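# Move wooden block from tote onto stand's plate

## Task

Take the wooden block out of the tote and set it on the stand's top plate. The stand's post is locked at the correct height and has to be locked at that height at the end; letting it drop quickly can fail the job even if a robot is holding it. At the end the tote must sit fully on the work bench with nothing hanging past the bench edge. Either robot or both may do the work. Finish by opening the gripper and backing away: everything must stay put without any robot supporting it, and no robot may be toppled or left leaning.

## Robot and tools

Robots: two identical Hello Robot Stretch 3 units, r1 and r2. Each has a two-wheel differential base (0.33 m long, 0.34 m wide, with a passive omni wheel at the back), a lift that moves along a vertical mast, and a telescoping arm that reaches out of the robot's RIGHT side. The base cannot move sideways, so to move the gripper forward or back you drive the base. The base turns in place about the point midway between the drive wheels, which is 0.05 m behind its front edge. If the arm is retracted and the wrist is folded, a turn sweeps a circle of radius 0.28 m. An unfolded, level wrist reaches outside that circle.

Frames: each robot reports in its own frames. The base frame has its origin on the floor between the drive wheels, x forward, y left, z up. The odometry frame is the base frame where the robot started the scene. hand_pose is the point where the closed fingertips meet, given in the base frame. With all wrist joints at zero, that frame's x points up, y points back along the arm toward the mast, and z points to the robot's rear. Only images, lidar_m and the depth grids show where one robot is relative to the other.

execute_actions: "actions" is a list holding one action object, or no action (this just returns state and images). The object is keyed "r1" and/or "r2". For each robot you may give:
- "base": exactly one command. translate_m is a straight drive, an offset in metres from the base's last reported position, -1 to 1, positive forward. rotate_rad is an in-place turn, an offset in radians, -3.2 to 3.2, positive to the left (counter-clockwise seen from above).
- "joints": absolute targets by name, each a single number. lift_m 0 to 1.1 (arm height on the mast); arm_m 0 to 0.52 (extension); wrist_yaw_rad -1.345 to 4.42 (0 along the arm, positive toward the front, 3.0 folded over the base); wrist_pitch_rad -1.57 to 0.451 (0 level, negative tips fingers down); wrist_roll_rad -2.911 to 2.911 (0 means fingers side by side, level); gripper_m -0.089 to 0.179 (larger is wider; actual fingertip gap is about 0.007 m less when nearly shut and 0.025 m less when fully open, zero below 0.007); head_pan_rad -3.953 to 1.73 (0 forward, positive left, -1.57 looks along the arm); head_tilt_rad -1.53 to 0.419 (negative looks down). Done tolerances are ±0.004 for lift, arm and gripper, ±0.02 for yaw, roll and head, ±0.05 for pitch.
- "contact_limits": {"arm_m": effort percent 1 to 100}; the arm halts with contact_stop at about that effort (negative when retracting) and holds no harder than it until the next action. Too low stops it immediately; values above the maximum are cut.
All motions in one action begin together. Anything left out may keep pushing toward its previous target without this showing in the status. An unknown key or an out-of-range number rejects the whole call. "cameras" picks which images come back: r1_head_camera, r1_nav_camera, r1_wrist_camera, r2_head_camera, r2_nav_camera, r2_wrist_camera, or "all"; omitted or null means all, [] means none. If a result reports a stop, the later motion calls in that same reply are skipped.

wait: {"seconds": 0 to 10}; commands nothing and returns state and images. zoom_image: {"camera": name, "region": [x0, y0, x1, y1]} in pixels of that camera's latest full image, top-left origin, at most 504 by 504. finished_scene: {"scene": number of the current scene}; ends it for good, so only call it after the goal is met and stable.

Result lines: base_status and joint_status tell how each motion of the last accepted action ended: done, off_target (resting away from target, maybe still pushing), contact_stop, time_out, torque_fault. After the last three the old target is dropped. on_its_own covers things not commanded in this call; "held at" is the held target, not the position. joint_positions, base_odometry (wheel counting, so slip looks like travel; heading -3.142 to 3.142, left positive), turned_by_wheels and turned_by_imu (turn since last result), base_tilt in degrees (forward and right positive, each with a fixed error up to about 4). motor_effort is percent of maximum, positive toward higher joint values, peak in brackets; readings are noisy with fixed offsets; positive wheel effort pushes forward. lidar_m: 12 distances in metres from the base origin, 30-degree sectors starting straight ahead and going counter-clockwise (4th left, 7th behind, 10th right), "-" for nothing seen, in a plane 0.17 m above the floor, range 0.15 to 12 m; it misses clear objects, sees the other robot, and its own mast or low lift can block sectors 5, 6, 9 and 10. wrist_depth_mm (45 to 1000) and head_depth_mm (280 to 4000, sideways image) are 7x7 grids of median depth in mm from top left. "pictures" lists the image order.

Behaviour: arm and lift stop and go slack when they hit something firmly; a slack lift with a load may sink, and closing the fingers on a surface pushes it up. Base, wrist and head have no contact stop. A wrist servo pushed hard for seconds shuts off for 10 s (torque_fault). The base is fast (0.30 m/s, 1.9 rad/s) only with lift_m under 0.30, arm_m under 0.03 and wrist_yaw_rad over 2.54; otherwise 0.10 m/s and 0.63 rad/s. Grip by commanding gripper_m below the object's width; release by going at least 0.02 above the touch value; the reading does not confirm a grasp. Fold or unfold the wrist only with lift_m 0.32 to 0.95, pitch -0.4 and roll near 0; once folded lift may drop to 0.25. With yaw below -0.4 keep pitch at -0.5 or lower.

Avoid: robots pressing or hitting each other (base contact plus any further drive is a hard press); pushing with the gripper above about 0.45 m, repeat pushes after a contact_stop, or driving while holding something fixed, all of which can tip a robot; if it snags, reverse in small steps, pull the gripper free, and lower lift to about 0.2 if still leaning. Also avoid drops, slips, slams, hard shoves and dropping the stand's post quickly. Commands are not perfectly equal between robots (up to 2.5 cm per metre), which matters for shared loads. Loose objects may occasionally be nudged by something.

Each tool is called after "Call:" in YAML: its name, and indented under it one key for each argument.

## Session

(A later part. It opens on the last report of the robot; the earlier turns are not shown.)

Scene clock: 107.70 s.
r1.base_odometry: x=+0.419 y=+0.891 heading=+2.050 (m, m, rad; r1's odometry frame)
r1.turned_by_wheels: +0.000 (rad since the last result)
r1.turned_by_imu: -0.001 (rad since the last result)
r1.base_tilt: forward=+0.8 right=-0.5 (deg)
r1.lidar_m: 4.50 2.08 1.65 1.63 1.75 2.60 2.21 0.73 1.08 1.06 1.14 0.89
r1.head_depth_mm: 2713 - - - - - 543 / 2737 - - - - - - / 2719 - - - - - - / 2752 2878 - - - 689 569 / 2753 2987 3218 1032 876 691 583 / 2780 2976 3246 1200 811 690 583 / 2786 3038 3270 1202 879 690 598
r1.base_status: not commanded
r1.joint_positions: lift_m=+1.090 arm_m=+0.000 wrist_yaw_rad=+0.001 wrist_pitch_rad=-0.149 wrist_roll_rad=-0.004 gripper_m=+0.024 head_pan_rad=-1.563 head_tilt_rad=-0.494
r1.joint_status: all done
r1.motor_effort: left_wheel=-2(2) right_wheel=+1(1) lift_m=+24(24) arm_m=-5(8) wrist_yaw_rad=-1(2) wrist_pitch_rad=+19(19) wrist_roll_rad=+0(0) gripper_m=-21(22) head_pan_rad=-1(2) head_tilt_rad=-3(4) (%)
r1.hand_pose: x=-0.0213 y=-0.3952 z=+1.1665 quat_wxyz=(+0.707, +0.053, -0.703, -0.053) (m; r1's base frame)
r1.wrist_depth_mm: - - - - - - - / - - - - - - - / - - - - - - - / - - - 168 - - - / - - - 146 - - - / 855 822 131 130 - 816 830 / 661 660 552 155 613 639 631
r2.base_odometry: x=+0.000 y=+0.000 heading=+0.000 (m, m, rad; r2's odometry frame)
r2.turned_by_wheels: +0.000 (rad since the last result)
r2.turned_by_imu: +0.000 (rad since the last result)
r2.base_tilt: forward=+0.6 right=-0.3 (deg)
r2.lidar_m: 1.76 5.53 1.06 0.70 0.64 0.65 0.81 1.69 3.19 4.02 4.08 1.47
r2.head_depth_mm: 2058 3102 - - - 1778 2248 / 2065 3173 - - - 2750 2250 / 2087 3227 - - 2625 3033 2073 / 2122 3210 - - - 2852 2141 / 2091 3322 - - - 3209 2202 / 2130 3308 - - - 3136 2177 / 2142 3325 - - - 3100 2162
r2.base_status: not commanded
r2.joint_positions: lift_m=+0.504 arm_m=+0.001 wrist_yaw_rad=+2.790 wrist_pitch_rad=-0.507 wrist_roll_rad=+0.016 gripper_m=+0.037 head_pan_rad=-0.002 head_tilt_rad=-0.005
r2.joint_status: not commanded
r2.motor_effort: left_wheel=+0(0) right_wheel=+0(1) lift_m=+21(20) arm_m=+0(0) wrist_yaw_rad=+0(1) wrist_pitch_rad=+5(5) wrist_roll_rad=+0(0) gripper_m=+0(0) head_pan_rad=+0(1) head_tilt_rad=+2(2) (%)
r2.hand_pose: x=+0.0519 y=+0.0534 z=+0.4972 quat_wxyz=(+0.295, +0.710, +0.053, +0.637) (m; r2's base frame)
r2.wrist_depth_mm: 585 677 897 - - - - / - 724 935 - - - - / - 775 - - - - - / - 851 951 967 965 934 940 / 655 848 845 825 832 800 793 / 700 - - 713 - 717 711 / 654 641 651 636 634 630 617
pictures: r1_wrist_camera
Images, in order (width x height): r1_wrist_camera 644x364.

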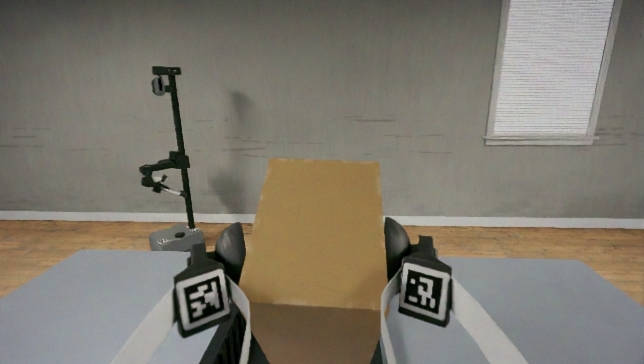

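Call:
execute_actions:
  actions:
    - {"r1":{"base":{"translate_m":-0.9}}}
  cameras: []

Call:
execute_actions:
  actions:
    - {"r1":{"base":{"rotate_rad":-2.29}}}
  cameras: []

Call:
execute_actions:
  actions:
    - {"r1":{"base":{"translate_m":1.0}}}
  cameras: ["r1_nav_camera"]

Scene clock: 140.13 s.
r1.base_odometry: x=+0.834 y=+0.092 heading=+2.050 (m, m, rad; r1's odometry frame)
r1.turned_by_wheels: +0.000 (rad since the last result)
r1.turned_by_imu: -0.004 (rad since the last result)
r1.base_tilt: forward=+0.9 right=-0.6 (deg)
r1.lidar_m: 4.87 2.23 1.75 1.72 1.84 2.75 3.42 1.35 3.13 1.00 0.41 1.55
r1.head_depth_mm: 2626 - - - - - 1312 / 2614 - - - - - - / 2665 - - - - - - / 2654 2831 - - - 1666 1338 / 2687 2893 3129 2874 2142 1623 1378 / 2701 2901 3153 2915 952 1381 1380 / 2711 2916 3207 2929 875 694 1309
r1.base_status: done
r1.joint_positions: lift_m=+1.090 arm_m=+0.000 wrist_yaw_rad=+0.001 wrist_pitch_rad=-0.149 wrist_roll_rad=-0.004 gripper_m=+0.024 head_pan_rad=-1.563 head_tilt_rad=-0.494
r1.joint_status: not commanded
r1.motor_effort: left_wheel=-2(7) right_wheel=+2(3) lift_m=+24(24) arm_m=-4(5) wrist_yaw_rad=-1(1) wrist_pitch_rad=+20(19) wrist_roll_rad=+0(0) gripper_m=-22(21) head_pan_rad=-2(1) head_tilt_rad=-4(4) (%)
r1.hand_pose: x=-0.0213 y=-0.3952 z=+1.1665 quat_wxyz=(+0.707, +0.053, -0.703, -0.053) (m; r1's base frame)
r1.wrist_depth_mm: - - - - - - - / - - - - - - - / - - - - - - - / - - - 168 - - - / - - - 147 - - - / 845 821 131 131 - - - / 660 670 645 155 - - -
r2.base_odometry: x=+0.000 y=+0.000 heading=+0.000 (m, m, rad; r2's odometry frame)
r2.turned_by_wheels: +0.000 (rad since the last result)
r2.turned_by_imu: -0.001 (rad since the last result)
r2.base_tilt: forward=+0.7 right=-0.3 (deg)
r2.lidar_m: 1.76 5.53 1.06 0.70 0.64 0.65 0.81 1.69 3.21 4.00 4.08 1.47
r2.head_depth_mm: 2040 3122 - - - 1767 2275 / 2050 3165 - - 3210 2723 2279 / 2092 3210 - - 2654 3035 2058 / 2107 3256 - - - 2881 2149 / 2120 3299 - - - 3239 2197 / 2134 3315 - - - 3101 2177 / 2177 3375 - - - 3099 2172
r2.base_status: not commanded
r2.joint_positions: lift_m=+0.504 arm_m=+0.001 wrist_yaw_rad=+2.790 wrist_pitch_rad=-0.507 wrist_roll_rad=+0.016 gripper_m=+0.037 head_pan_rad=-0.002 head_tilt_rad=-0.005
r2.joint_status: not commanded
r2.motor_effort: left_wheel=+0(1) right_wheel=-1(1) lift_m=+21(20) arm_m=+0(0) wrist_yaw_rad=+0(0) wrist_pitch_rad=+5(5) wrist_roll_rad=+0(0) gripper_m=+0(0) head_pan_rad=-1(1) head_tilt_rad=+2(2) (%)
r2.hand_pose: x=+0.0519 y=+0.0534 z=+0.4972 quat_wxyz=(+0.295, +0.710, +0.053, +0.637) (m; r2's base frame)
r2.wrist_depth_mm: 590 687 885 - - - - / - 725 940 - - - - / - 772 - - - - - / - 854 950 967 965 941 928 / 652 857 859 839 834 829 808 / 700 - - 716 - 704 707 / 654 634 646 633 640 618 626
pictures: none
No camera images: the call's "cameras" was empty. Leave "cameras" out to get every camera's image.

Scene clock: 144.73 s.
r1.base_odometry: x=+0.834 y=+0.092 heading=-0.240 (m, m, rad; r1's odometry frame)
r1.turned_by_wheels: -2.290 (rad since the last result)
r1.turned_by_imu: -2.315 (rad since the last result)
r1.base_tilt: forward=+0.8 right=-0.5 (deg)
r1.lidar_m: 3.27 3.07 0.41 0.42 5.41 2.63 1.83 1.72 1.76 2.26 3.41 1.34
r1.head_depth_mm: 1803 - - - - - 1315 / 1979 - - - - - - / 2198 - - - - - - / 2457 2659 - - - 1681 1341 / 2784 3073 3424 2878 2125 1678 1376 / 3187 3465 3715 2984 2125 1676 1372 / 3091 3306 3532 2911 2133 1671 1377
r1.base_status: done
r1.joint_positions: lift_m=+1.090 arm_m=+0.000 wrist_yaw_rad=+0.001 wrist_pitch_rad=-0.149 wrist_roll_rad=-0.004 gripper_m=+0.024 head_pan_rad=-1.563 head_tilt_rad=-0.494
r1.joint_status: not commanded
r1.motor_effort: left_wheel=+2(6) right_wheel=-2(6) lift_m=+24(24) arm_m=-5(5) wrist_yaw_rad=-1(2) wrist_pitch_rad=+20(19) wrist_roll_rad=+0(0) gripper_m=-21(20) head_pan_rad=-2(1) head_tilt_rad=-3(4) (%)
r1.hand_pose: x=-0.0213 y=-0.3952 z=+1.1665 quat_wxyz=(+0.707, +0.053, -0.703, -0.053) (m; r1's base frame)
r1.wrist_depth_mm: - - - - - - - / - - - - - - - / - - - - - - - / - - - 168 - - - / - - - 146 - - - / - - 131 131 - - - / - - - 155 - - -
r2.base_odometry: x=+0.000 y=+0.000 heading=+0.000 (m, m, rad; r2's odometry frame)
r2.turned_by_wheels: +0.000 (rad since the last result)
r2.turned_by_imu: +0.000 (rad since the last result)
r2.base_tilt: forward=+0.7 right=-0.2 (deg)
r2.lidar_m: 1.76 5.55 1.06 0.70 0.64 0.65 0.81 1.68 3.21 4.01 4.09 1.47
r2.head_depth_mm: 2052 3085 - - - 1778 2266 / 2057 3078 - - 2975 2738 2261 / 2088 3178 - - 2639 3077 2041 / 2109 3224 - - - 2881 2139 / 2113 3273 - - - 3204 2206 / 2134 3322 - - - 3141 2202 / 2146 3363 - - - 3113 2168
r2.base_status: not commanded
r2.joint_positions: lift_m=+0.504 arm_m=+0.001 wrist_yaw_rad=+2.790 wrist_pitch_rad=-0.507 wrist_roll_rad=+0.016 gripper_m=+0.037 head_pan_rad=-0.002 head_tilt_rad=-0.005
r2.joint_status: not commanded
r2.motor_effort: left_wheel=+1(1) right_wheel=-1(1) lift_m=+21(20) arm_m=+0(0) wrist_yaw_rad=+0(0) wrist_pitch_rad=+5(5) wrist_roll_rad=+0(0) gripper_m=+0(1) head_pan_rad=+1(0) head_tilt_rad=+2(2) (%)
r2.hand_pose: x=+0.0519 y=+0.0534 z=+0.4972 quat_wxyz=(+0.295, +0.710, +0.053, +0.637) (m; r2's base frame)
r2.wrist_depth_mm: 589 688 889 - - - - / - 712 922 - - - - / - 775 991 - - - - / - 843 927 985 968 956 932 / 650 845 856 836 832 813 806 / 705 - - 715 - 711 703 / 644 639 638 641 631 623 625
pictures: none
No camera images: the call's "cameras" was empty. Leave "cameras" out to get every camera's image.

Scene clock: 156.23 s.
r1.base_odometry: x=+1.805 y=-0.146 heading=-0.240 (m, m, rad; r1's odometry frame)
r1.turned_by_wheels: +0.000 (rad since the last result)
r1.turned_by_imu: +0.000 (rad since the last result)
r1.base_tilt: forward=+0.8 right=-0.5 (deg)
r1.lidar_m: 2.39 2.24 2.28 2.94 5.99 0.94 2.71 2.54 2.59 3.04 0.65 2.88
r1.head_depth_mm: 2713 - - - - - 1313 / 2963 - - - - - - / 3224 - - - - - - / 3129 3269 - - - 1675 1341 / 2924 3115 3306 2846 2145 1678 1376 / 2723 2933 3141 2927 2053 1661 1346 / 2579 2750 2911 2927 734 1569 1341
r1.base_status: done
r1.joint_positions: lift_m=+1.090 arm_m=+0.000 wrist_yaw_rad=+0.001 wrist_pitch_rad=-0.149 wrist_roll_rad=-0.004 gripper_m=+0.024 head_pan_rad=-1.563 head_tilt_rad=-0.494
r1.joint_status: not commanded
r1.motor_effort: left_wheel=+1(7) right_wheel=-2(2) lift_m=+24(24) arm_m=-5(5) wrist_yaw_rad=-1(1) wrist_pitch_rad=+20(19) wrist_roll_rad=+0(0) gripper_m=-22(20) head_pan_rad=-3(1) head_tilt_rad=-4(3) (%)
r1.hand_pose: x=-0.0213 y=-0.3952 z=+1.1665 quat_wxyz=(+0.707, +0.053, -0.703, -0.053) (m; r1's base frame)
r1.wrist_depth_mm: - - - - - - - / - - - - - - - / - - - - - - - / - - - 168 - - - / - - - 146 - - - / - - 131 131 - - - / - 409 - 155 - - -
r2.base_odometry: x=+0.000 y=+0.000 heading=+0.000 (m, m, rad; r2's odometry frame)
r2.turned_by_wheels: +0.000 (rad since the last result)
r2.turned_by_imu: -0.001 (rad since the last result)
r2.base_tilt: forward=+0.6 right=-0.1 (deg)
r2.lidar_m: 1.76 5.55 1.06 0.70 0.64 0.65 0.81 1.68 3.20 4.00 4.09 1.47
r2.head_depth_mm: 2023 3082 - - - 1787 2249 / 2061 3146 - - - 2769 2271 / 2089 3219 - - 2630 3017 2052 / 2112 3289 - - - 2868 2152 / 2132 3289 - - - 2912 2202 / 2126 3332 - - - 3110 2197 / 2165 3276 - - - 3106 2198
r2.base_status: not commanded
r2.joint_positions: lift_m=+0.504 arm_m=+0.001 wrist_yaw_rad=+2.790 wrist_pitch_rad=-0.507 wrist_roll_rad=+0.016 gripper_m=+0.037 head_pan_rad=-0.002 head_tilt_rad=-0.005
r2.joint_status: not commanded
r2.motor_effort: left_wheel=+1(0) right_wheel=+0(1) lift_m=+21(20) arm_m=+0(0) wrist_yaw_rad=+0(0) wrist_pitch_rad=+5(5) wrist_roll_rad=+1(0) gripper_m=+0(0) head_pan_rad=+1(0) head_tilt_rad=+2(2) (%)
r2.hand_pose: x=+0.0519 y=+0.0534 z=+0.4972 quat_wxyz=(+0.295, +0.710, +0.053, +0.637) (m; r2's base frame)
r2.wrist_depth_mm: 577 685 864 - - - - / - 715 942 - - - - / - 788 994 - - - - / - 836 943 967 960 928 957 / 651 834 849 826 831 803 807 / 683 - - 715 - 712 704 / 658 634 642 635 627 625 630
pictures: r1_nav_camera (sideways: a quarter turn counterclockwise sets it upright)
Images, in order (width x height): r1_nav_camera 672x504.

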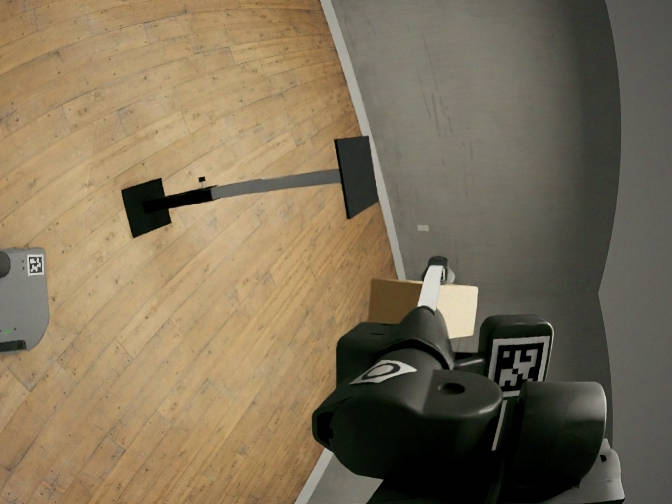

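Call:
execute_actions:
  actions:
    - {"r1":{"base":{"translate_m":0.3}}}
  cameras: ["r1_nav_camera","r1_wrist_camera"]

Scene clock: 164.17 s.
r1.base_odometry: x=+2.097 y=-0.217 heading=-0.240 (m, m, rad; r1's odometry frame)
r1.turned_by_wheels: +0.000 (rad since the last result)
r1.turned_by_imu: -0.001 (rad since the last result)
r1.base_tilt: forward=+0.7 right=-0.6 (deg)
r1.lidar_m: 2.12 1.99 2.03 2.62 1.00 1.22 2.97 2.79 2.84 0.63 2.66 2.71
r1.head_depth_mm: 2938 - - - - - 1309 / 3233 - - - - - - / 3129 - - - - - - / 2926 3054 - - - 1675 1328 / 2725 2931 3108 2846 2133 1668 1377 / 2554 2731 2982 2940 2126 1674 1374 / 2408 2556 2750 2809 2125 1675 1375
r1.base_status: done
r1.joint_positions: lift_m=+1.090 arm_m=+0.000 wrist_yaw_rad=+0.001 wrist_pitch_rad=-0.149 wrist_roll_rad=-0.004 gripper_m=+0.024 head_pan_rad=-1.563 head_tilt_rad=-0.494
r1.joint_status: not commanded
r1.motor_effort: left_wheel=+1(5) right_wheel=-1(2) lift_m=+24(24) arm_m=-5(5) wrist_yaw_rad=-1(1) wrist_pitch_rad=+20(19) wrist_roll_rad=+0(0) gripper_m=-22(21) head_pan_rad=-1(2) head_tilt_rad=-3(4) (%)
r1.hand_pose: x=-0.0213 y=-0.3952 z=+1.1665 quat_wxyz=(+0.707, +0.053, -0.703, -0.053) (m; r1's base frame)
r1.wrist_depth_mm: - - - - - - - / - - - - - - - / - - - - - - - / - - - 167 - - - / - - - 148 - - - / - - 131 130 - - - / - - - 154 420 - -
r2.base_odometry: x=+0.000 y=+0.000 heading=+0.000 (m, m, rad; r2's odometry frame)
r2.turned_by_wheels: +0.000 (rad since the last result)
r2.turned_by_imu: -0.001 (rad since the last result)
r2.base_tilt: forward=+0.6 right=-0.1 (deg)
r2.lidar_m: 1.76 5.55 1.06 0.70 0.64 0.65 0.81 1.68 3.21 4.01 4.09 1.46
r2.head_depth_mm: 2067 3078 - - - 1778 2283 / 2074 3181 - - - 2741 2257 / 2091 3161 - - 2623 3109 2058 / 2106 3247 - - - 2849 2149 / 2123 3288 - - - 3223 2205 / 2127 3347 - - - 2910 2188 / 2156 3345 - - - 3084 2168
r2.base_status: not commanded
r2.joint_positions: lift_m=+0.504 arm_m=+0.001 wrist_yaw_rad=+2.790 wrist_pitch_rad=-0.507 wrist_roll_rad=+0.016 gripper_m=+0.037 head_pan_rad=-0.002 head_tilt_rad=-0.005
r2.joint_status: not commanded
r2.motor_effort: left_wheel=+1(1) right_wheel=-1(1) lift_m=+20(20) arm_m=+0(0) wrist_yaw_rad=+1(1) wrist_pitch_rad=+5(5) wrist_roll_rad=+1(1) gripper_m=+0(1) head_pan_rad=+0(1) head_tilt_rad=+2(2) (%)
r2.hand_pose: x=+0.0519 y=+0.0534 z=+0.4972 quat_wxyz=(+0.295, +0.710, +0.053, +0.637) (m; r2's base frame)
r2.wrist_depth_mm: 587 702 888 - - - - / - 726 930 - - - - / - 777 - - - - - / - 866 960 959 969 952 943 / 653 863 847 831 842 822 807 / 699 - - 723 - 717 703 / 645 639 640 633 631 628 629
pictures: r1_nav_camera (sideways: a quarter turn counterclockwise sets it upright), r1_wrist_camera
Images, in order (width x height): r1_nav_camera 672x504, r1_wrist_camera 644x364.

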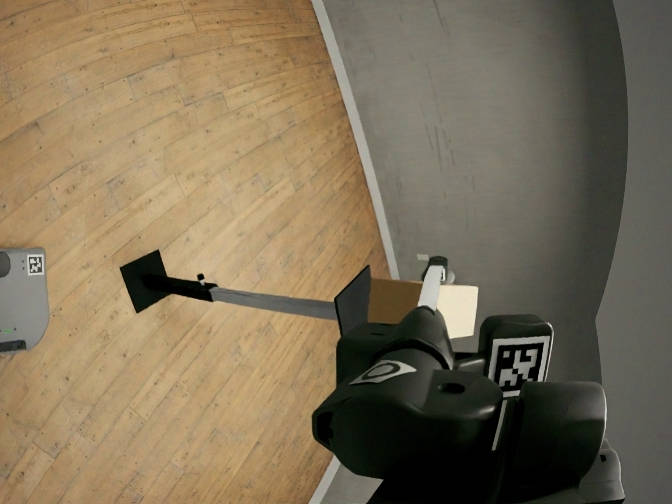

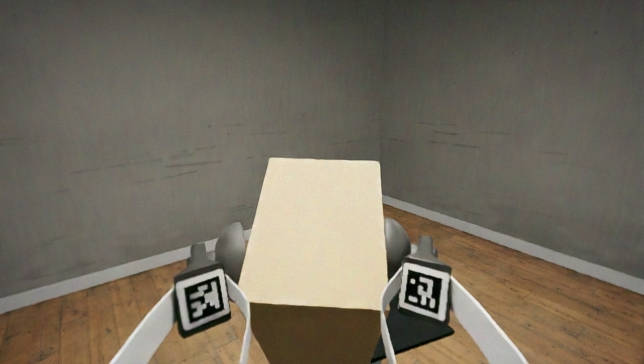

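Call:
execute_actions:
  actions:
    - {"r1":{"joints":{"arm_m":0.25}}}
  cameras: []

Call:
execute_actions:
  actions:
    - {"r1":{"joints":{"lift_m":1.0}}}
  cameras: ["r1_wrist_camera","r1_head_camera"]

Scene clock: 174.03 s.
r1.base_odometry: x=+2.097 y=-0.217 heading=-0.240 (m, m, rad; r1's odometry frame)
r1.turned_by_wheels: +0.000 (rad since the last result)
r1.turned_by_imu: -0.001 (rad since the last result)
r1.base_tilt: forward=+0.8 right=-0.4 (deg)
r1.lidar_m: 2.12 1.99 2.03 2.62 1.00 1.22 2.97 2.79 2.84 0.62 2.66 2.71
r1.head_depth_mm: 2923 3181 3299 2937 2134 1683 1378 / 3196 - 3760 2927 2069 1677 1383 / 3094 - 3783 2945 751 853 1286 / 2915 - - 2939 2057 1672 1380 / 2713 2936 3199 2922 2122 1669 1378 / 2539 2723 2933 2957 2136 1672 1380 / 2397 2578 2737 2834 2120 1679 1370
r1.base_status: not commanded
r1.joint_positions: lift_m=+1.090 arm_m=+0.250 wrist_yaw_rad=+0.001 wrist_pitch_rad=-0.148 wrist_roll_rad=-0.004 gripper_m=+0.024 head_pan_rad=-1.563 head_tilt_rad=-0.494
r1.joint_status: all done
r1.motor_effort: left_wheel=+1(1) right_wheel=-1(2) lift_m=+24(24) arm_m=+5(7) wrist_yaw_rad=-1(1) wrist_pitch_rad=+19(19) wrist_roll_rad=+0(0) gripper_m=-21(20) head_pan_rad=-1(2) head_tilt_rad=-4(4) (%)
r1.hand_pose: x=-0.0213 y=-0.6444 z=+1.1666 quat_wxyz=(+0.707, +0.053, -0.703, -0.052) (m; r1's base frame)
r1.wrist_depth_mm: - - - - - - - / - - - - - - - / - - - - - - - / - - - 168 - - - / - - - 147 - - - / - - 132 131 - - - / - - - 155 - - -
r2.base_odometry: x=+0.000 y=+0.000 heading=+0.000 (m, m, rad; r2's odometry frame)
r2.turned_by_wheels: +0.000 (rad since the last result)
r2.turned_by_imu: -0.001 (rad since the last result)
r2.base_tilt: forward=+0.6 right=-0.1 (deg)
r2.lidar_m: 1.77 5.51 1.06 0.70 0.64 0.65 0.81 1.68 3.21 3.99 4.08 1.47
r2.head_depth_mm: 2055 3128 - - - 1784 2287 / 2091 3166 - - - 2732 2290 / 2084 3136 - - 2615 3010 2055 / 2089 3167 - - - 2854 2116 / 2124 3241 - - - 3143 2235 / 2143 3279 - - - 2929 2202 / 2150 3362 - - - 3126 2169
r2.base_status: not commanded
r2.joint_positions: lift_m=+0.504 arm_m=+0.001 wrist_yaw_rad=+2.790 wrist_pitch_rad=-0.507 wrist_roll_rad=+0.016 gripper_m=+0.037 head_pan_rad=-0.002 head_tilt_rad=-0.005
r2.joint_status: not commanded
r2.motor_effort: left_wheel=+1(1) right_wheel=+0(1) lift_m=+21(20) arm_m=+1(1) wrist_yaw_rad=+1(1) wrist_pitch_rad=+5(4) wrist_roll_rad=+1(0) gripper_m=-1(0) head_pan_rad=+2(1) head_tilt_rad=+2(2) (%)
r2.hand_pose: x=+0.0519 y=+0.0534 z=+0.4972 quat_wxyz=(+0.295, +0.710, +0.053, +0.637) (m; r2's base frame)
r2.wrist_depth_mm: 585 682 876 - - - - / - 725 950 - - - - / - 762 - - - - - / - 839 952 967 973 951 949 / 659 844 851 834 841 816 799 / 708 - - 716 - 714 700 / 652 640 637 633 635 627 625
pictures: none
No camera images: the call's "cameras" was empty. Leave "cameras" out to get every camera's image.

Scene clock: 175.70 s.
r1.base_odometry: x=+2.097 y=-0.217 heading=-0.240 (m, m, rad; r1's odometry frame)
r1.turned_by_wheels: +0.000 (rad since the last result)
r1.turned_by_imu: +0.000 (rad since the last result)
r1.base_tilt: forward=+0.8 right=-0.4 (deg)
r1.lidar_m: 2.12 1.99 2.03 2.62 1.00 1.22 2.97 2.79 2.84 0.62 2.67 2.71
r1.head_depth_mm: 2948 3157 3243 2797 2135 1680 1376 / 3210 3470 3715 2513 2051 1685 1382 / 3124 3410 - - 749 850 1282 / 2934 3155 3326 - 2051 1678 1384 / 2736 2915 3163 2932 2118 1684 1374 / 2544 2756 2956 2914 2137 1671 1374 / 2413 2551 2745 2827 2114 1670 1373
r1.base_status: not commanded
r1.joint_positions: lift_m=+1.000 arm_m=+0.250 wrist_yaw_rad=+0.001 wrist_pitch_rad=-0.148 wrist_roll_rad=-0.004 gripper_m=+0.024 head_pan_rad=-1.563 head_tilt_rad=-0.494
r1.joint_status: all done
r1.motor_effort: left_wheel=+1(1) right_wheel=-2(1) lift_m=+14(23) arm_m=+6(6) wrist_yaw_rad=-1(1) wrist_pitch_rad=+19(19) wrist_roll_rad=+0(0) gripper_m=-22(22) head_pan_rad=-2(3) head_tilt_rad=-4(5) (%)
r1.hand_pose: x=-0.0213 y=-0.6445 z=+1.0774 quat_wxyz=(+0.707, +0.053, -0.704, -0.052) (m; r1's base frame)
r1.wrist_depth_mm: - - - - - - - / - - - - - - - / - - - - - - - / - - - 168 - - - / - - - 147 - - - / - - 131 130 - - - / - - - 155 271 - -
r2.base_odometry: x=+0.000 y=+0.000 heading=+0.000 (m, m, rad; r2's odometry frame)
r2.turned_by_wheels: +0.000 (rad since the last result)
r2.turned_by_imu: +0.000 (rad since the last result)
r2.base_tilt: forward=+0.6 right=-0.4 (deg)
r2.lidar_m: 1.77 5.55 1.06 0.70 0.64 0.65 0.81 1.68 3.21 4.02 4.07 1.47
r2.head_depth_mm: 2050 3103 - - - 1796 2266 / 2080 3196 - - - 2753 2246 / 2092 3204 - - 2628 3036 2077 / 2107 3243 - - - 2845 2142 / 2111 3232 - - - 3195 2175 / 2110 3282 - - - 2942 2183 / 2148 3310 - - - 3142 2173
r2.base_status: not commanded
r2.joint_positions: lift_m=+0.504 arm_m=+0.001 wrist_yaw_rad=+2.790 wrist_pitch_rad=-0.507 wrist_roll_rad=+0.016 gripper_m=+0.037 head_pan_rad=-0.002 head_tilt_rad=-0.005
r2.joint_status: not commanded
r2.motor_effort: left_wheel=+1(1) right_wheel=+0(1) lift_m=+21(20) arm_m=+1(0) wrist_yaw_rad=+0(0) wrist_pitch_rad=+5(5) wrist_roll_rad=+0(0) gripper_m=-1(0) head_pan_rad=-1(1) head_tilt_rad=+2(2) (%)
r2.hand_pose: x=+0.0519 y=+0.0534 z=+0.4972 quat_wxyz=(+0.295, +0.710, +0.053, +0.637) (m; r2's base frame)
r2.wrist_depth_mm: 593 686 889 - - - - / - 723 966 - - - - / - 772 990 - - - - / - 837 927 968 958 975 954 / 667 851 859 830 836 820 808 / 697 - - 720 - 707 694 / 661 644 636 636 634 628 633
pictures: r1_head_camera (sideways: a quarter turn clockwise sets it upright), r1_wrist_camera
Images, in order (width x height): r1_head_camera 896x504, r1_wrist_camera 644x364.

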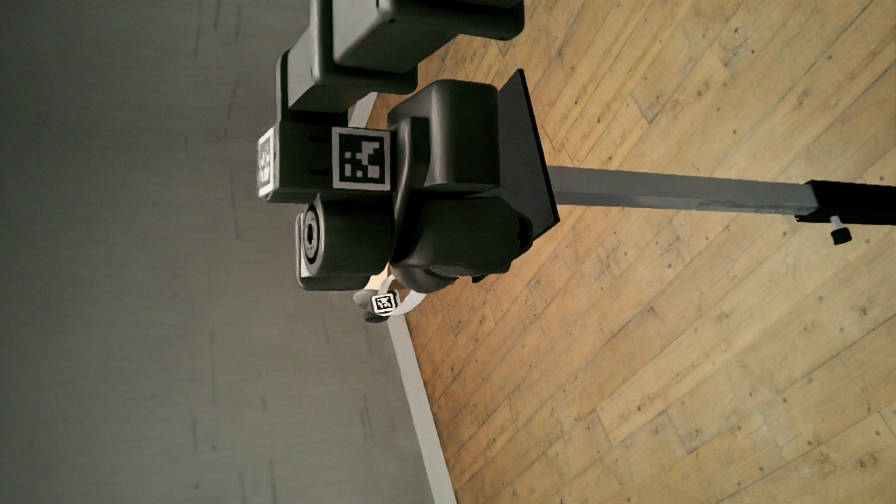

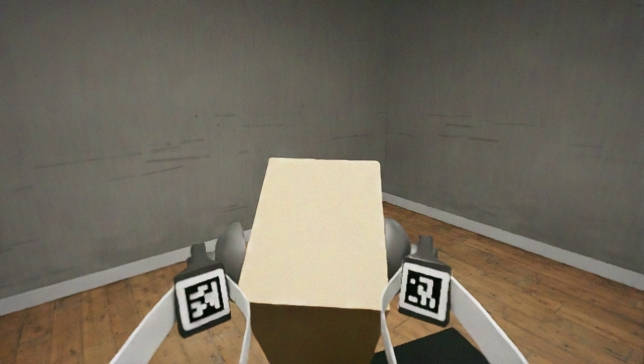

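Call:
execute_actions:
  actions:
    - {"r1":{"base":{"translate_m":-0.06}}}
  cameras: []

Call:
execute_actions:
  actions:
    - {"r1":{"joints":{"lift_m":0.965}}}
  cameras: ["r1_wrist_camera"]

Scene clock: 182.93 s.
r1.base_odometry: x=+2.038 y=-0.203 heading=-0.240 (m, m, rad; r1's odometry frame)
r1.turned_by_wheels: +0.000 (rad since the last result)
r1.turned_by_imu: -0.001 (rad since the last result)
r1.base_tilt: forward=+0.8 right=-0.6 (deg)
r1.lidar_m: 2.17 2.04 2.08 2.69 0.97 1.16 2.92 2.74 2.80 0.62 2.70 2.74
r1.head_depth_mm: 2913 3067 3183 2791 2140 1678 1386 / 3161 3373 3664 2549 2141 1683 1380 / 3173 3492 - - 2058 1678 1380 / 2961 3179 3315 - 743 1575 965 / 2797 2969 3163 2953 2043 1675 1372 / 2606 2776 2966 2909 2118 1671 1380 / 2422 2611 2793 2838 2125 1670 1373
r1.base_status: done
r1.joint_positions: lift_m=+1.000 arm_m=+0.250 wrist_yaw_rad=+0.000 wrist_pitch_rad=-0.148 wrist_roll_rad=-0.004 gripper_m=+0.024 head_pan_rad=-1.563 head_tilt_rad=-0.494
r1.joint_status: not commanded
r1.motor_effort: left_wheel=+1(3) right_wheel=-1(6) lift_m=+14(14) arm_m=+6(6) wrist_yaw_rad=-1(1) wrist_pitch_rad=+19(19) wrist_roll_rad=+0(0) gripper_m=-21(21) head_pan_rad=-1(1) head_tilt_rad=-4(3) (%)
r1.hand_pose: x=-0.0214 y=-0.6445 z=+1.0774 quat_wxyz=(+0.707, +0.053, -0.704, -0.052) (m; r1's base frame)
r1.wrist_depth_mm: - - - - - - - / - - - - - - - / - - - - - - - / - - - 167 - - - / - - - 146 - - - / - - 131 130 - - - / - - - 154 - - -
r2.base_odometry: x=+0.000 y=+0.000 heading=+0.000 (m, m, rad; r2's odometry frame)
r2.turned_by_wheels: +0.000 (rad since the last result)
r2.turned_by_imu: -0.001 (rad since the last result)
r2.base_tilt: forward=+0.5 right=-0.2 (deg)
r2.lidar_m: 1.76 5.56 1.06 0.70 0.64 0.65 0.82 1.68 3.20 4.02 4.05 1.47
r2.head_depth_mm: 2043 3127 - - - 1788 2268 / 2070 3141 - - - 2742 2248 / 2103 3190 - - 2615 3035 2061 / 2091 3236 - - - 2849 2133 / 2121 3290 - - - 3173 2206 / 2130 3357 - - - 2931 2147 / 2144 3285 - - - 3169 2160
r2.base_status: not commanded
r2.joint_positions: lift_m=+0.504 arm_m=+0.001 wrist_yaw_rad=+2.790 wrist_pitch_rad=-0.507 wrist_roll_rad=+0.016 gripper_m=+0.037 head_pan_rad=-0.002 head_tilt_rad=-0.005
r2.joint_status: not commanded
r2.motor_effort: left_wheel=+1(1) right_wheel=-1(1) lift_m=+21(20) arm_m=+0(1) wrist_yaw_rad=+1(1) wrist_pitch_rad=+5(5) wrist_roll_rad=+1(0) gripper_m=+0(0) head_pan_rad=+0(1) head_tilt_rad=+2(2) (%)
r2.hand_pose: x=+0.0519 y=+0.0534 z=+0.4972 quat_wxyz=(+0.295, +0.710, +0.053, +0.637) (m; r2's base frame)
r2.wrist_depth_mm: 591 692 862 - - - - / - 723 932 - - - - / - 765 - - - - - / - 856 952 983 985 963 960 / 659 842 843 833 840 813 797 / 694 - - 712 - 713 702 / 650 641 631 635 636 623 624
pictures: none
No camera images: the call's "cameras" was empty. Leave "cameras" out to get every camera's image.

Scene clock: 184.07 s.
r1.base_odometry: x=+2.038 y=-0.203 heading=-0.240 (m, m, rad; r1's odometry frame)
r1.turned_by_wheels: +0.000 (rad since the last result)
r1.turned_by_imu: +0.000 (rad since the last result)
r1.base_tilt: forward=+0.7 right=-0.5 (deg)
r1.lidar_m: 2.17 2.04 2.07 2.68 0.96 1.16 2.92 2.74 2.78 0.62 2.70 2.75
r1.head_depth_mm: 2906 3088 3221 - 1989 1678 1377 / 3175 3390 3548 - 2049 1672 1382 / 3168 3453 3673 - 2068 1666 1379 / 2970 3166 3455 - 1910 1586 967 / 2729 2944 3197 2830 2048 1673 1378 / 2585 2785 2975 2900 2123 1685 1375 / 2435 2592 2783 2881 2137 1672 1376
r1.base_status: not commanded
r1.joint_positions: lift_m=+0.965 arm_m=+0.250 wrist_yaw_rad=+0.000 wrist_pitch_rad=-0.127 wrist_roll_rad=-0.004 gripper_m=+0.024 head_pan_rad=-1.563 head_tilt_rad=-0.494
r1.joint_status: all done
r1.motor_effort: left_wheel=+1(1) right_wheel=-2(2) lift_m=+12(15) arm_m=+6(5) wrist_yaw_rad=-1(1) wrist_pitch_rad=+11(19) wrist_roll_rad=+0(0) gripper_m=-20(21) head_pan_rad=-2(0) head_tilt_rad=-4(4) (%)
r1.hand_pose: x=-0.0214 y=-0.6457 z=+1.0478 quat_wxyz=(+0.707, +0.045, -0.704, -0.045) (m; r1's base frame)
r1.wrist_depth_mm: - - - - - - - / - - - - - - - / - - - - - - - / - - - 165 - - - / - - - 146 - - - / - - 133 131 - - - / - - - 157 257 - -
r2.base_odometry: x=+0.000 y=+0.000 heading=+0.000 (m, m, rad; r2's odometry frame)
r2.turned_by_wheels: +0.000 (rad since the last result)
r2.turned_by_imu: +0.000 (rad since the last result)
r2.base_tilt: forward=+0.5 right=-0.3 (deg)
r2.lidar_m: 1.76 5.55 1.06 0.70 0.64 0.65 0.81 1.69 3.20 4.00 4.07 1.47
r2.head_depth_mm: 2032 3077 - - - 1795 2278 / 2078 3132 - - - 2758 2242 / 2071 3198 - - 2612 3056 2063 / 2101 3226 - - - 2817 2142 / 2111 3256 - - - 3203 2203 / 2149 3284 - - - 2900 2208 / 2151 3366 - - - 3085 2170
r2.base_status: not commanded
r2.joint_positions: lift_m=+0.504 arm_m=+0.001 wrist_yaw_rad=+2.790 wrist_pitch_rad=-0.507 wrist_roll_rad=+0.016 gripper_m=+0.037 head_pan_rad=-0.002 head_tilt_rad=-0.005
r2.joint_status: not commanded
r2.motor_effort: left_wheel=+1(1) right_wheel=-1(1) lift_m=+21(20) arm_m=+0(0) wrist_yaw_rad=+0(1) wrist_pitch_rad=+5(5) wrist_roll_rad=+0(1) gripper_m=+0(0) head_pan_rad=+1(0) head_tilt_rad=+2(2) (%)
r2.hand_pose: x=+0.0519 y=+0.0534 z=+0.4972 quat_wxyz=(+0.295, +0.710, +0.053, +0.637) (m; r2's base frame)
r2.wrist_depth_mm: 585 689 878 - - - - / - 724 965 - - - - / - 774 - - - - - / - 841 960 966 964 960 960 / 657 846 843 817 828 811 794 / 691 - - 725 - 704 700 / 660 637 636 634 629 632 624
pictures: r1_wrist_camera
Images, in order (width x height): r1_wrist_camera 644x364.

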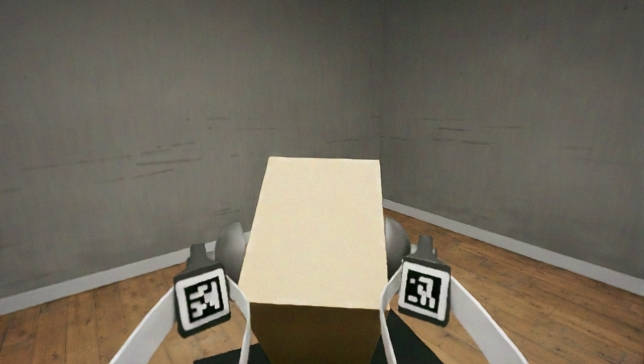

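Partial contact; slightly lower, release, retreat.

Call:
execute_actions:
  actions:
    - {"r1":{"joints":{"lift_m":0.95}}}
  cameras: []

Call:
execute_actions:
  actions:
    - {"r1":{"joints":{"gripper_m":0.15}}}
  cameras: []

Call:
execute_actions:
  actions:
    - {"r1":{"joints":{"lift_m":1.09,"arm_m":0}}}
  cameras: ["r1_wrist_camera","r1_head_camera"]

Scene clock: 190.07 s.
r1.base_odometry: x=+2.038 y=-0.203 heading=-0.240 (m, m, rad; r1's odometry frame)
r1.turned_by_wheels: +0.000 (rad since the last result)
r1.turned_by_imu: -0.001 (rad since the last result)
r1.base_tilt: forward=+0.8 right=-0.4 (deg)
r1.lidar_m: 2.18 2.04 2.08 2.69 0.96 1.16 2.92 2.74 2.79 0.62 2.70 2.74
r1.head_depth_mm: 2898 3098 3252 - - 1682 1378 / 3168 3373 3646 - 2052 1672 1380 / 3148 3424 3695 - 1988 1664 1379 / 2947 3175 3432 - 1891 1575 967 / 2758 2974 3181 2835 2051 1677 1379 / 2600 2752 2980 2917 2133 1685 1374 / 2430 2614 2760 2868 2140 1672 1376
r1.base_status: not commanded
r1.joint_positions: lift_m=+0.950 arm_m=+0.250 wrist_yaw_rad=+0.000 wrist_pitch_rad=-0.090 wrist_roll_rad=-0.008 gripper_m=+0.024 head_pan_rad=-1.563 head_tilt_rad=-0.494
r1.joint_status: all done
r1.motor_effort: left_wheel=+1(1) right_wheel=-1(2) lift_m=+10(12) arm_m=+6(6) wrist_yaw_rad=+0(1) wrist_pitch_rad=-4(11) wrist_roll_rad=+3(3) gripper_m=-21(21) head_pan_rad=-3(1) head_tilt_rad=-4(4) (%)
r1.hand_pose: x=-0.0214 y=-0.6476 z=+1.0422 quat_wxyz=(+0.709, +0.032, -0.703, -0.032) (m; r1's base frame)
r1.wrist_depth_mm: - - - - - - - / - - - - - - - / - - - - - - - / - - - 164 - - - / - - - 144 - - - / - - 133 130 - - - / - - - 164 256 - -
r2.base_odometry: x=+0.000 y=+0.000 heading=+0.000 (m, m, rad; r2's odometry frame)
r2.turned_by_wheels: +0.000 (rad since the last result)
r2.turned_by_imu: +0.000 (rad since the last result)
r2.base_tilt: forward=+0.6 right=-0.1 (deg)
r2.lidar_m: 1.76 5.53 1.06 0.70 0.64 0.65 0.81 1.68 3.20 3.98 4.08 1.47
r2.head_depth_mm: 2039 3056 - - - 1791 2255 / 2061 3125 - - - 2718 2263 / 2089 3178 - - 2620 3052 2053 / 2099 3246 - - - 2854 2130 / 2113 3280 - - - 3195 2199 / 2136 3329 - - - 2916 2209 / 2142 3280 - - - 3120 2170
r2.base_status: not commanded
r2.joint_positions: lift_m=+0.504 arm_m=+0.001 wrist_yaw_rad=+2.790 wrist_pitch_rad=-0.507 wrist_roll_rad=+0.016 gripper_m=+0.037 head_pan_rad=-0.002 head_tilt_rad=-0.005
r2.joint_status: not commanded
r2.motor_effort: left_wheel=+1(0) right_wheel=-1(1) lift_m=+21(21) arm_m=+0(1) wrist_yaw_rad=+1(0) wrist_pitch_rad=+5(4) wrist_roll_rad=+0(0) gripper_m=-1(1) head_pan_rad=+0(0) head_tilt_rad=+2(2) (%)
r2.hand_pose: x=+0.0519 y=+0.0534 z=+0.4972 quat_wxyz=(+0.295, +0.710, +0.053, +0.637) (m; r2's base frame)
r2.wrist_depth_mm: 579 672 882 - - - - / - 710 936 - - - - / - 769 - - - - - / - 849 941 965 962 941 941 / 659 839 842 813 853 804 796 / 701 - - 709 - 699 706 / 647 642 643 632 635 621 625
pictures: none
No camera images: the call's "cameras" was empty. Leave "cameras" out to get every camera's image.

Scene clock: 191.83 s.
r1.base_odometry: x=+2.038 y=-0.203 heading=-0.240 (m, m, rad; r1's odometry frame)
r1.turned_by_wheels: +0.000 (rad since the last result)
r1.turned_by_imu: +0.000 (rad since the last result)
r1.base_tilt: forward=+0.9 right=-0.4 (deg)
r1.lidar_m: 2.17 2.04 2.07 2.68 0.96 1.16 2.92 2.74 2.80 0.61 2.70 2.75
r1.head_depth_mm: 2880 3094 3247 - - 1677 1379 / 3201 3372 3623 - 2058 1677 1378 / 3200 3487 3811 - 1978 1666 1374 / 2946 3217 3432 - 1914 1577 965 / 2756 2968 3217 2928 2058 1675 1377 / 2578 2790 3029 2918 2153 1673 1374 / 2451 2588 2767 2845 2123 1664 1376
r1.base_status: not commanded
r1.joint_positions: lift_m=+0.950 arm_m=+0.250 wrist_yaw_rad=+0.002 wrist_pitch_rad=-0.114 wrist_roll_rad=-0.008 gripper_m=+0.150 head_pan_rad=-1.563 head_tilt_rad=-0.494
r1.joint_status: all done
r1.motor_effort: left_wheel=+1(2) right_wheel=-1(3) lift_m=+12(13) arm_m=+6(5) wrist_yaw_rad=-3(4) wrist_pitch_rad=+6(7) wrist_roll_rad=+3(3) gripper_m=+0(83) head_pan_rad=-3(2) head_tilt_rad=-3(4) (%)
r1.hand_pose: x=-0.0209 y=-0.6464 z=+1.0359 quat_wxyz=(+0.709, +0.042, -0.703, -0.040) (m; r1's base frame)
r1.wrist_depth_mm: - - - - - - - / - - - - - - - / - - - - - - - / - - - - - - - / - - - - - - - / - - - 152 - - - / - - 124 119 231 - -
r2.base_odometry: x=+0.000 y=+0.000 heading=+0.000 (m, m, rad; r2's odometry frame)
r2.turned_by_wheels: +0.000 (rad since the last result)
r2.turned_by_imu: +0.000 (rad since the last result)
r2.base_tilt: forward=+0.6 right=-0.4 (deg)
r2.lidar_m: 1.76 5.55 1.06 0.70 0.64 0.65 0.82 1.68 3.20 4.03 4.07 1.47
r2.head_depth_mm: 2047 3084 - - - 1797 2263 / 2060 3135 - - - 2719 2243 / 2067 3173 - - 2613 3074 2072 / 2094 3201 - - - 2890 2144 / 2121 3212 - - - 3189 2181 / 2111 3285 - - - 2923 2174 / 2158 3345 - - - 3113 2147
r2.base_status: not commanded
r2.joint_positions: lift_m=+0.504 arm_m=+0.001 wrist_yaw_rad=+2.790 wrist_pitch_rad=-0.507 wrist_roll_rad=+0.016 gripper_m=+0.037 head_pan_rad=-0.002 head_tilt_rad=-0.005
r2.joint_status: not commanded
r2.motor_effort: left_wheel=+1(0) right_wheel=-1(1) lift_m=+21(20) arm_m=+0(0) wrist_yaw_rad=+1(1) wrist_pitch_rad=+5(5) wrist_roll_rad=+0(0) gripper_m=+0(0) head_pan_rad=+1(1) head_tilt_rad=+2(2) (%)
r2.hand_pose: x=+0.0519 y=+0.0534 z=+0.4972 quat_wxyz=(+0.295, +0.710, +0.053, +0.637) (m; r2's base frame)
r2.wrist_depth_mm: 587 686 880 - - - - / - 724 936 - - - - / - 764 - - - - - / - 834 946 971 963 950 943 / 651 833 848 831 848 808 817 / 704 - - 715 - 709 705 / 649 641 643 633 626 629 625
pictures: none
No camera images: the call's "cameras" was empty. Leave "cameras" out to get every camera's image.

Scene clock: 194.90 s.
r1.base_odometry: x=+2.038 y=-0.203 heading=-0.240 (m, m, rad; r1's odometry frame)
r1.turned_by_wheels: +0.000 (rad since the last result)
r1.turned_by_imu: +0.000 (rad since the last result)
r1.base_tilt: forward=+0.7 right=-0.5 (deg)
r1.lidar_m: 2.17 2.04 2.08 2.69 0.97 1.16 2.92 2.74 2.79 0.62 2.70 2.74
r1.head_depth_mm: 2896 - - - - - 1315 / 3165 - - - - - - / 3211 - - - - - 1296 / 2940 3092 - - - 1669 967 / 2756 2943 3180 3105 2085 1657 1370 / 2576 2760 2952 2785 2148 1675 1378 / 2425 2611 2769 2849 2119 1672 1372
r1.base_status: not commanded
r1.joint_positions: lift_m=+1.090 arm_m=+0.000 wrist_yaw_rad=+0.001 wrist_pitch_rad=-0.114 wrist_roll_rad=-0.008 gripper_m=+0.150 head_pan_rad=-1.563 head_tilt_rad=-0.494
r1.joint_status: all done
r1.motor_effort: left_wheel=+1(1) right_wheel=-2(1) lift_m=+23(23) arm_m=-5(6) wrist_yaw_rad=-2(4) wrist_pitch_rad=+6(6) wrist_roll_rad=+3(2) gripper_m=+0(0) head_pan_rad=-2(1) head_tilt_rad=-4(4) (%)
r1.hand_pose: x=-0.0212 y=-0.3972 z=+1.1752 quat_wxyz=(+0.709, +0.041, -0.703, -0.040) (m; r1's base frame)
r1.wrist_depth_mm: - - - - - - - / - - - - - - - / - - - - - - - / - - - - - - - / - - - - - - - / - - - 434 - - - / - - - 368 - - -
r2.base_odometry: x=+0.000 y=+0.000 heading=+0.000 (m, m, rad; r2's odometry frame)
r2.turned_by_wheels: +0.000 (rad since the last result)
r2.turned_by_imu: +0.000 (rad since the last result)
r2.base_tilt: forward=+0.5 right=-0.2 (deg)
r2.lidar_m: 1.76 5.56 1.06 0.70 0.64 0.65 0.81 1.69 3.21 4.02 4.08 1.47
r2.head_depth_mm: 2037 3086 - - - 1776 2272 / 2066 3121 - - - 2735 2240 / 2074 3155 - - 2654 3043 2068 / 2101 3208 - - - 2836 2116 / 2113 3246 - - - 3213 2202 / 2131 3304 - - - 2905 2176 / 2165 3330 - - - 3115 2166
r2.base_status: not commanded
r2.joint_positions: lift_m=+0.504 arm_m=+0.001 wrist_yaw_rad=+2.790 wrist_pitch_rad=-0.507 wrist_roll_rad=+0.016 gripper_m=+0.037 head_pan_rad=-0.002 head_tilt_rad=-0.005
r2.joint_status: not commanded
r2.motor_effort: left_wheel=+1(1) right_wheel=-1(1) lift_m=+20(20) arm_m=+0(0) wrist_yaw_rad=+1(0) wrist_pitch_rad=+4(5) wrist_roll_rad=+0(1) gripper_m=+1(1) head_pan_rad=+0(0) head_tilt_rad=+2(2) (%)
r2.hand_pose: x=+0.0519 y=+0.0534 z=+0.4972 quat_wxyz=(+0.295, +0.710, +0.053, +0.637) (m; r2's base frame)
r2.wrist_depth_mm: 590 689 891 - - - - / - 721 950 - - - - / - 778 - - - - - / - 847 951 987 961 967 947 / 653 844 848 825 845 807 812 / 706 - - 704 - 706 703 / 651 641 642 631 631 625 629
pictures: r1_head_camera (sideways: a quarter turn clockwise sets it upright), r1_wrist_camera
Images, in order (width x height): r1_head_camera 896x504, r1_wrist_camera 644x364.

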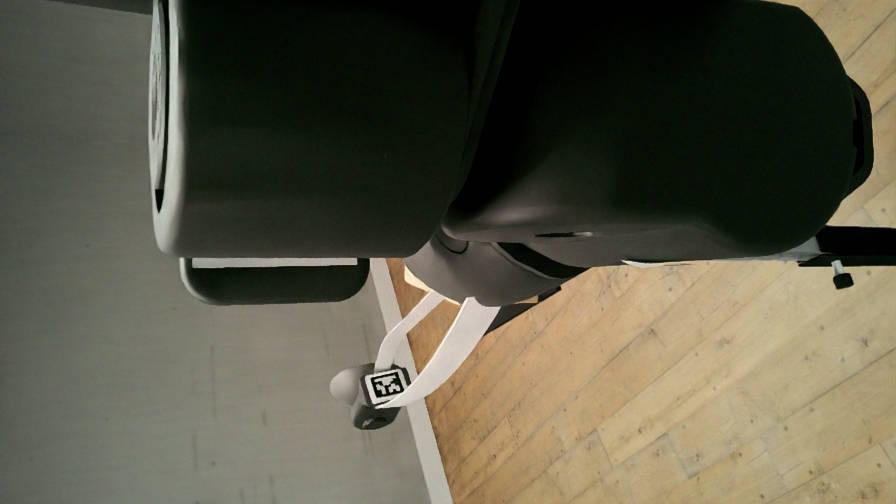

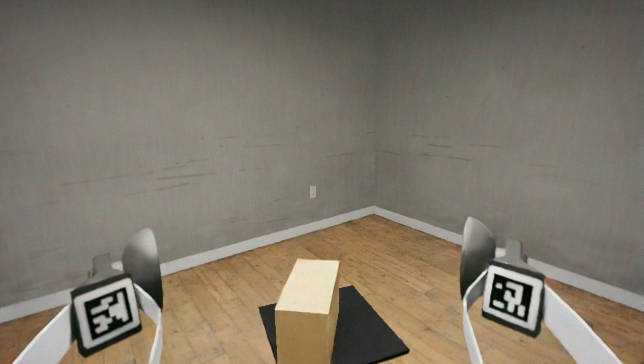

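Block sits on the plate.

Call:
finished_scene:
  scene: 2

The scene is finished: the task was done.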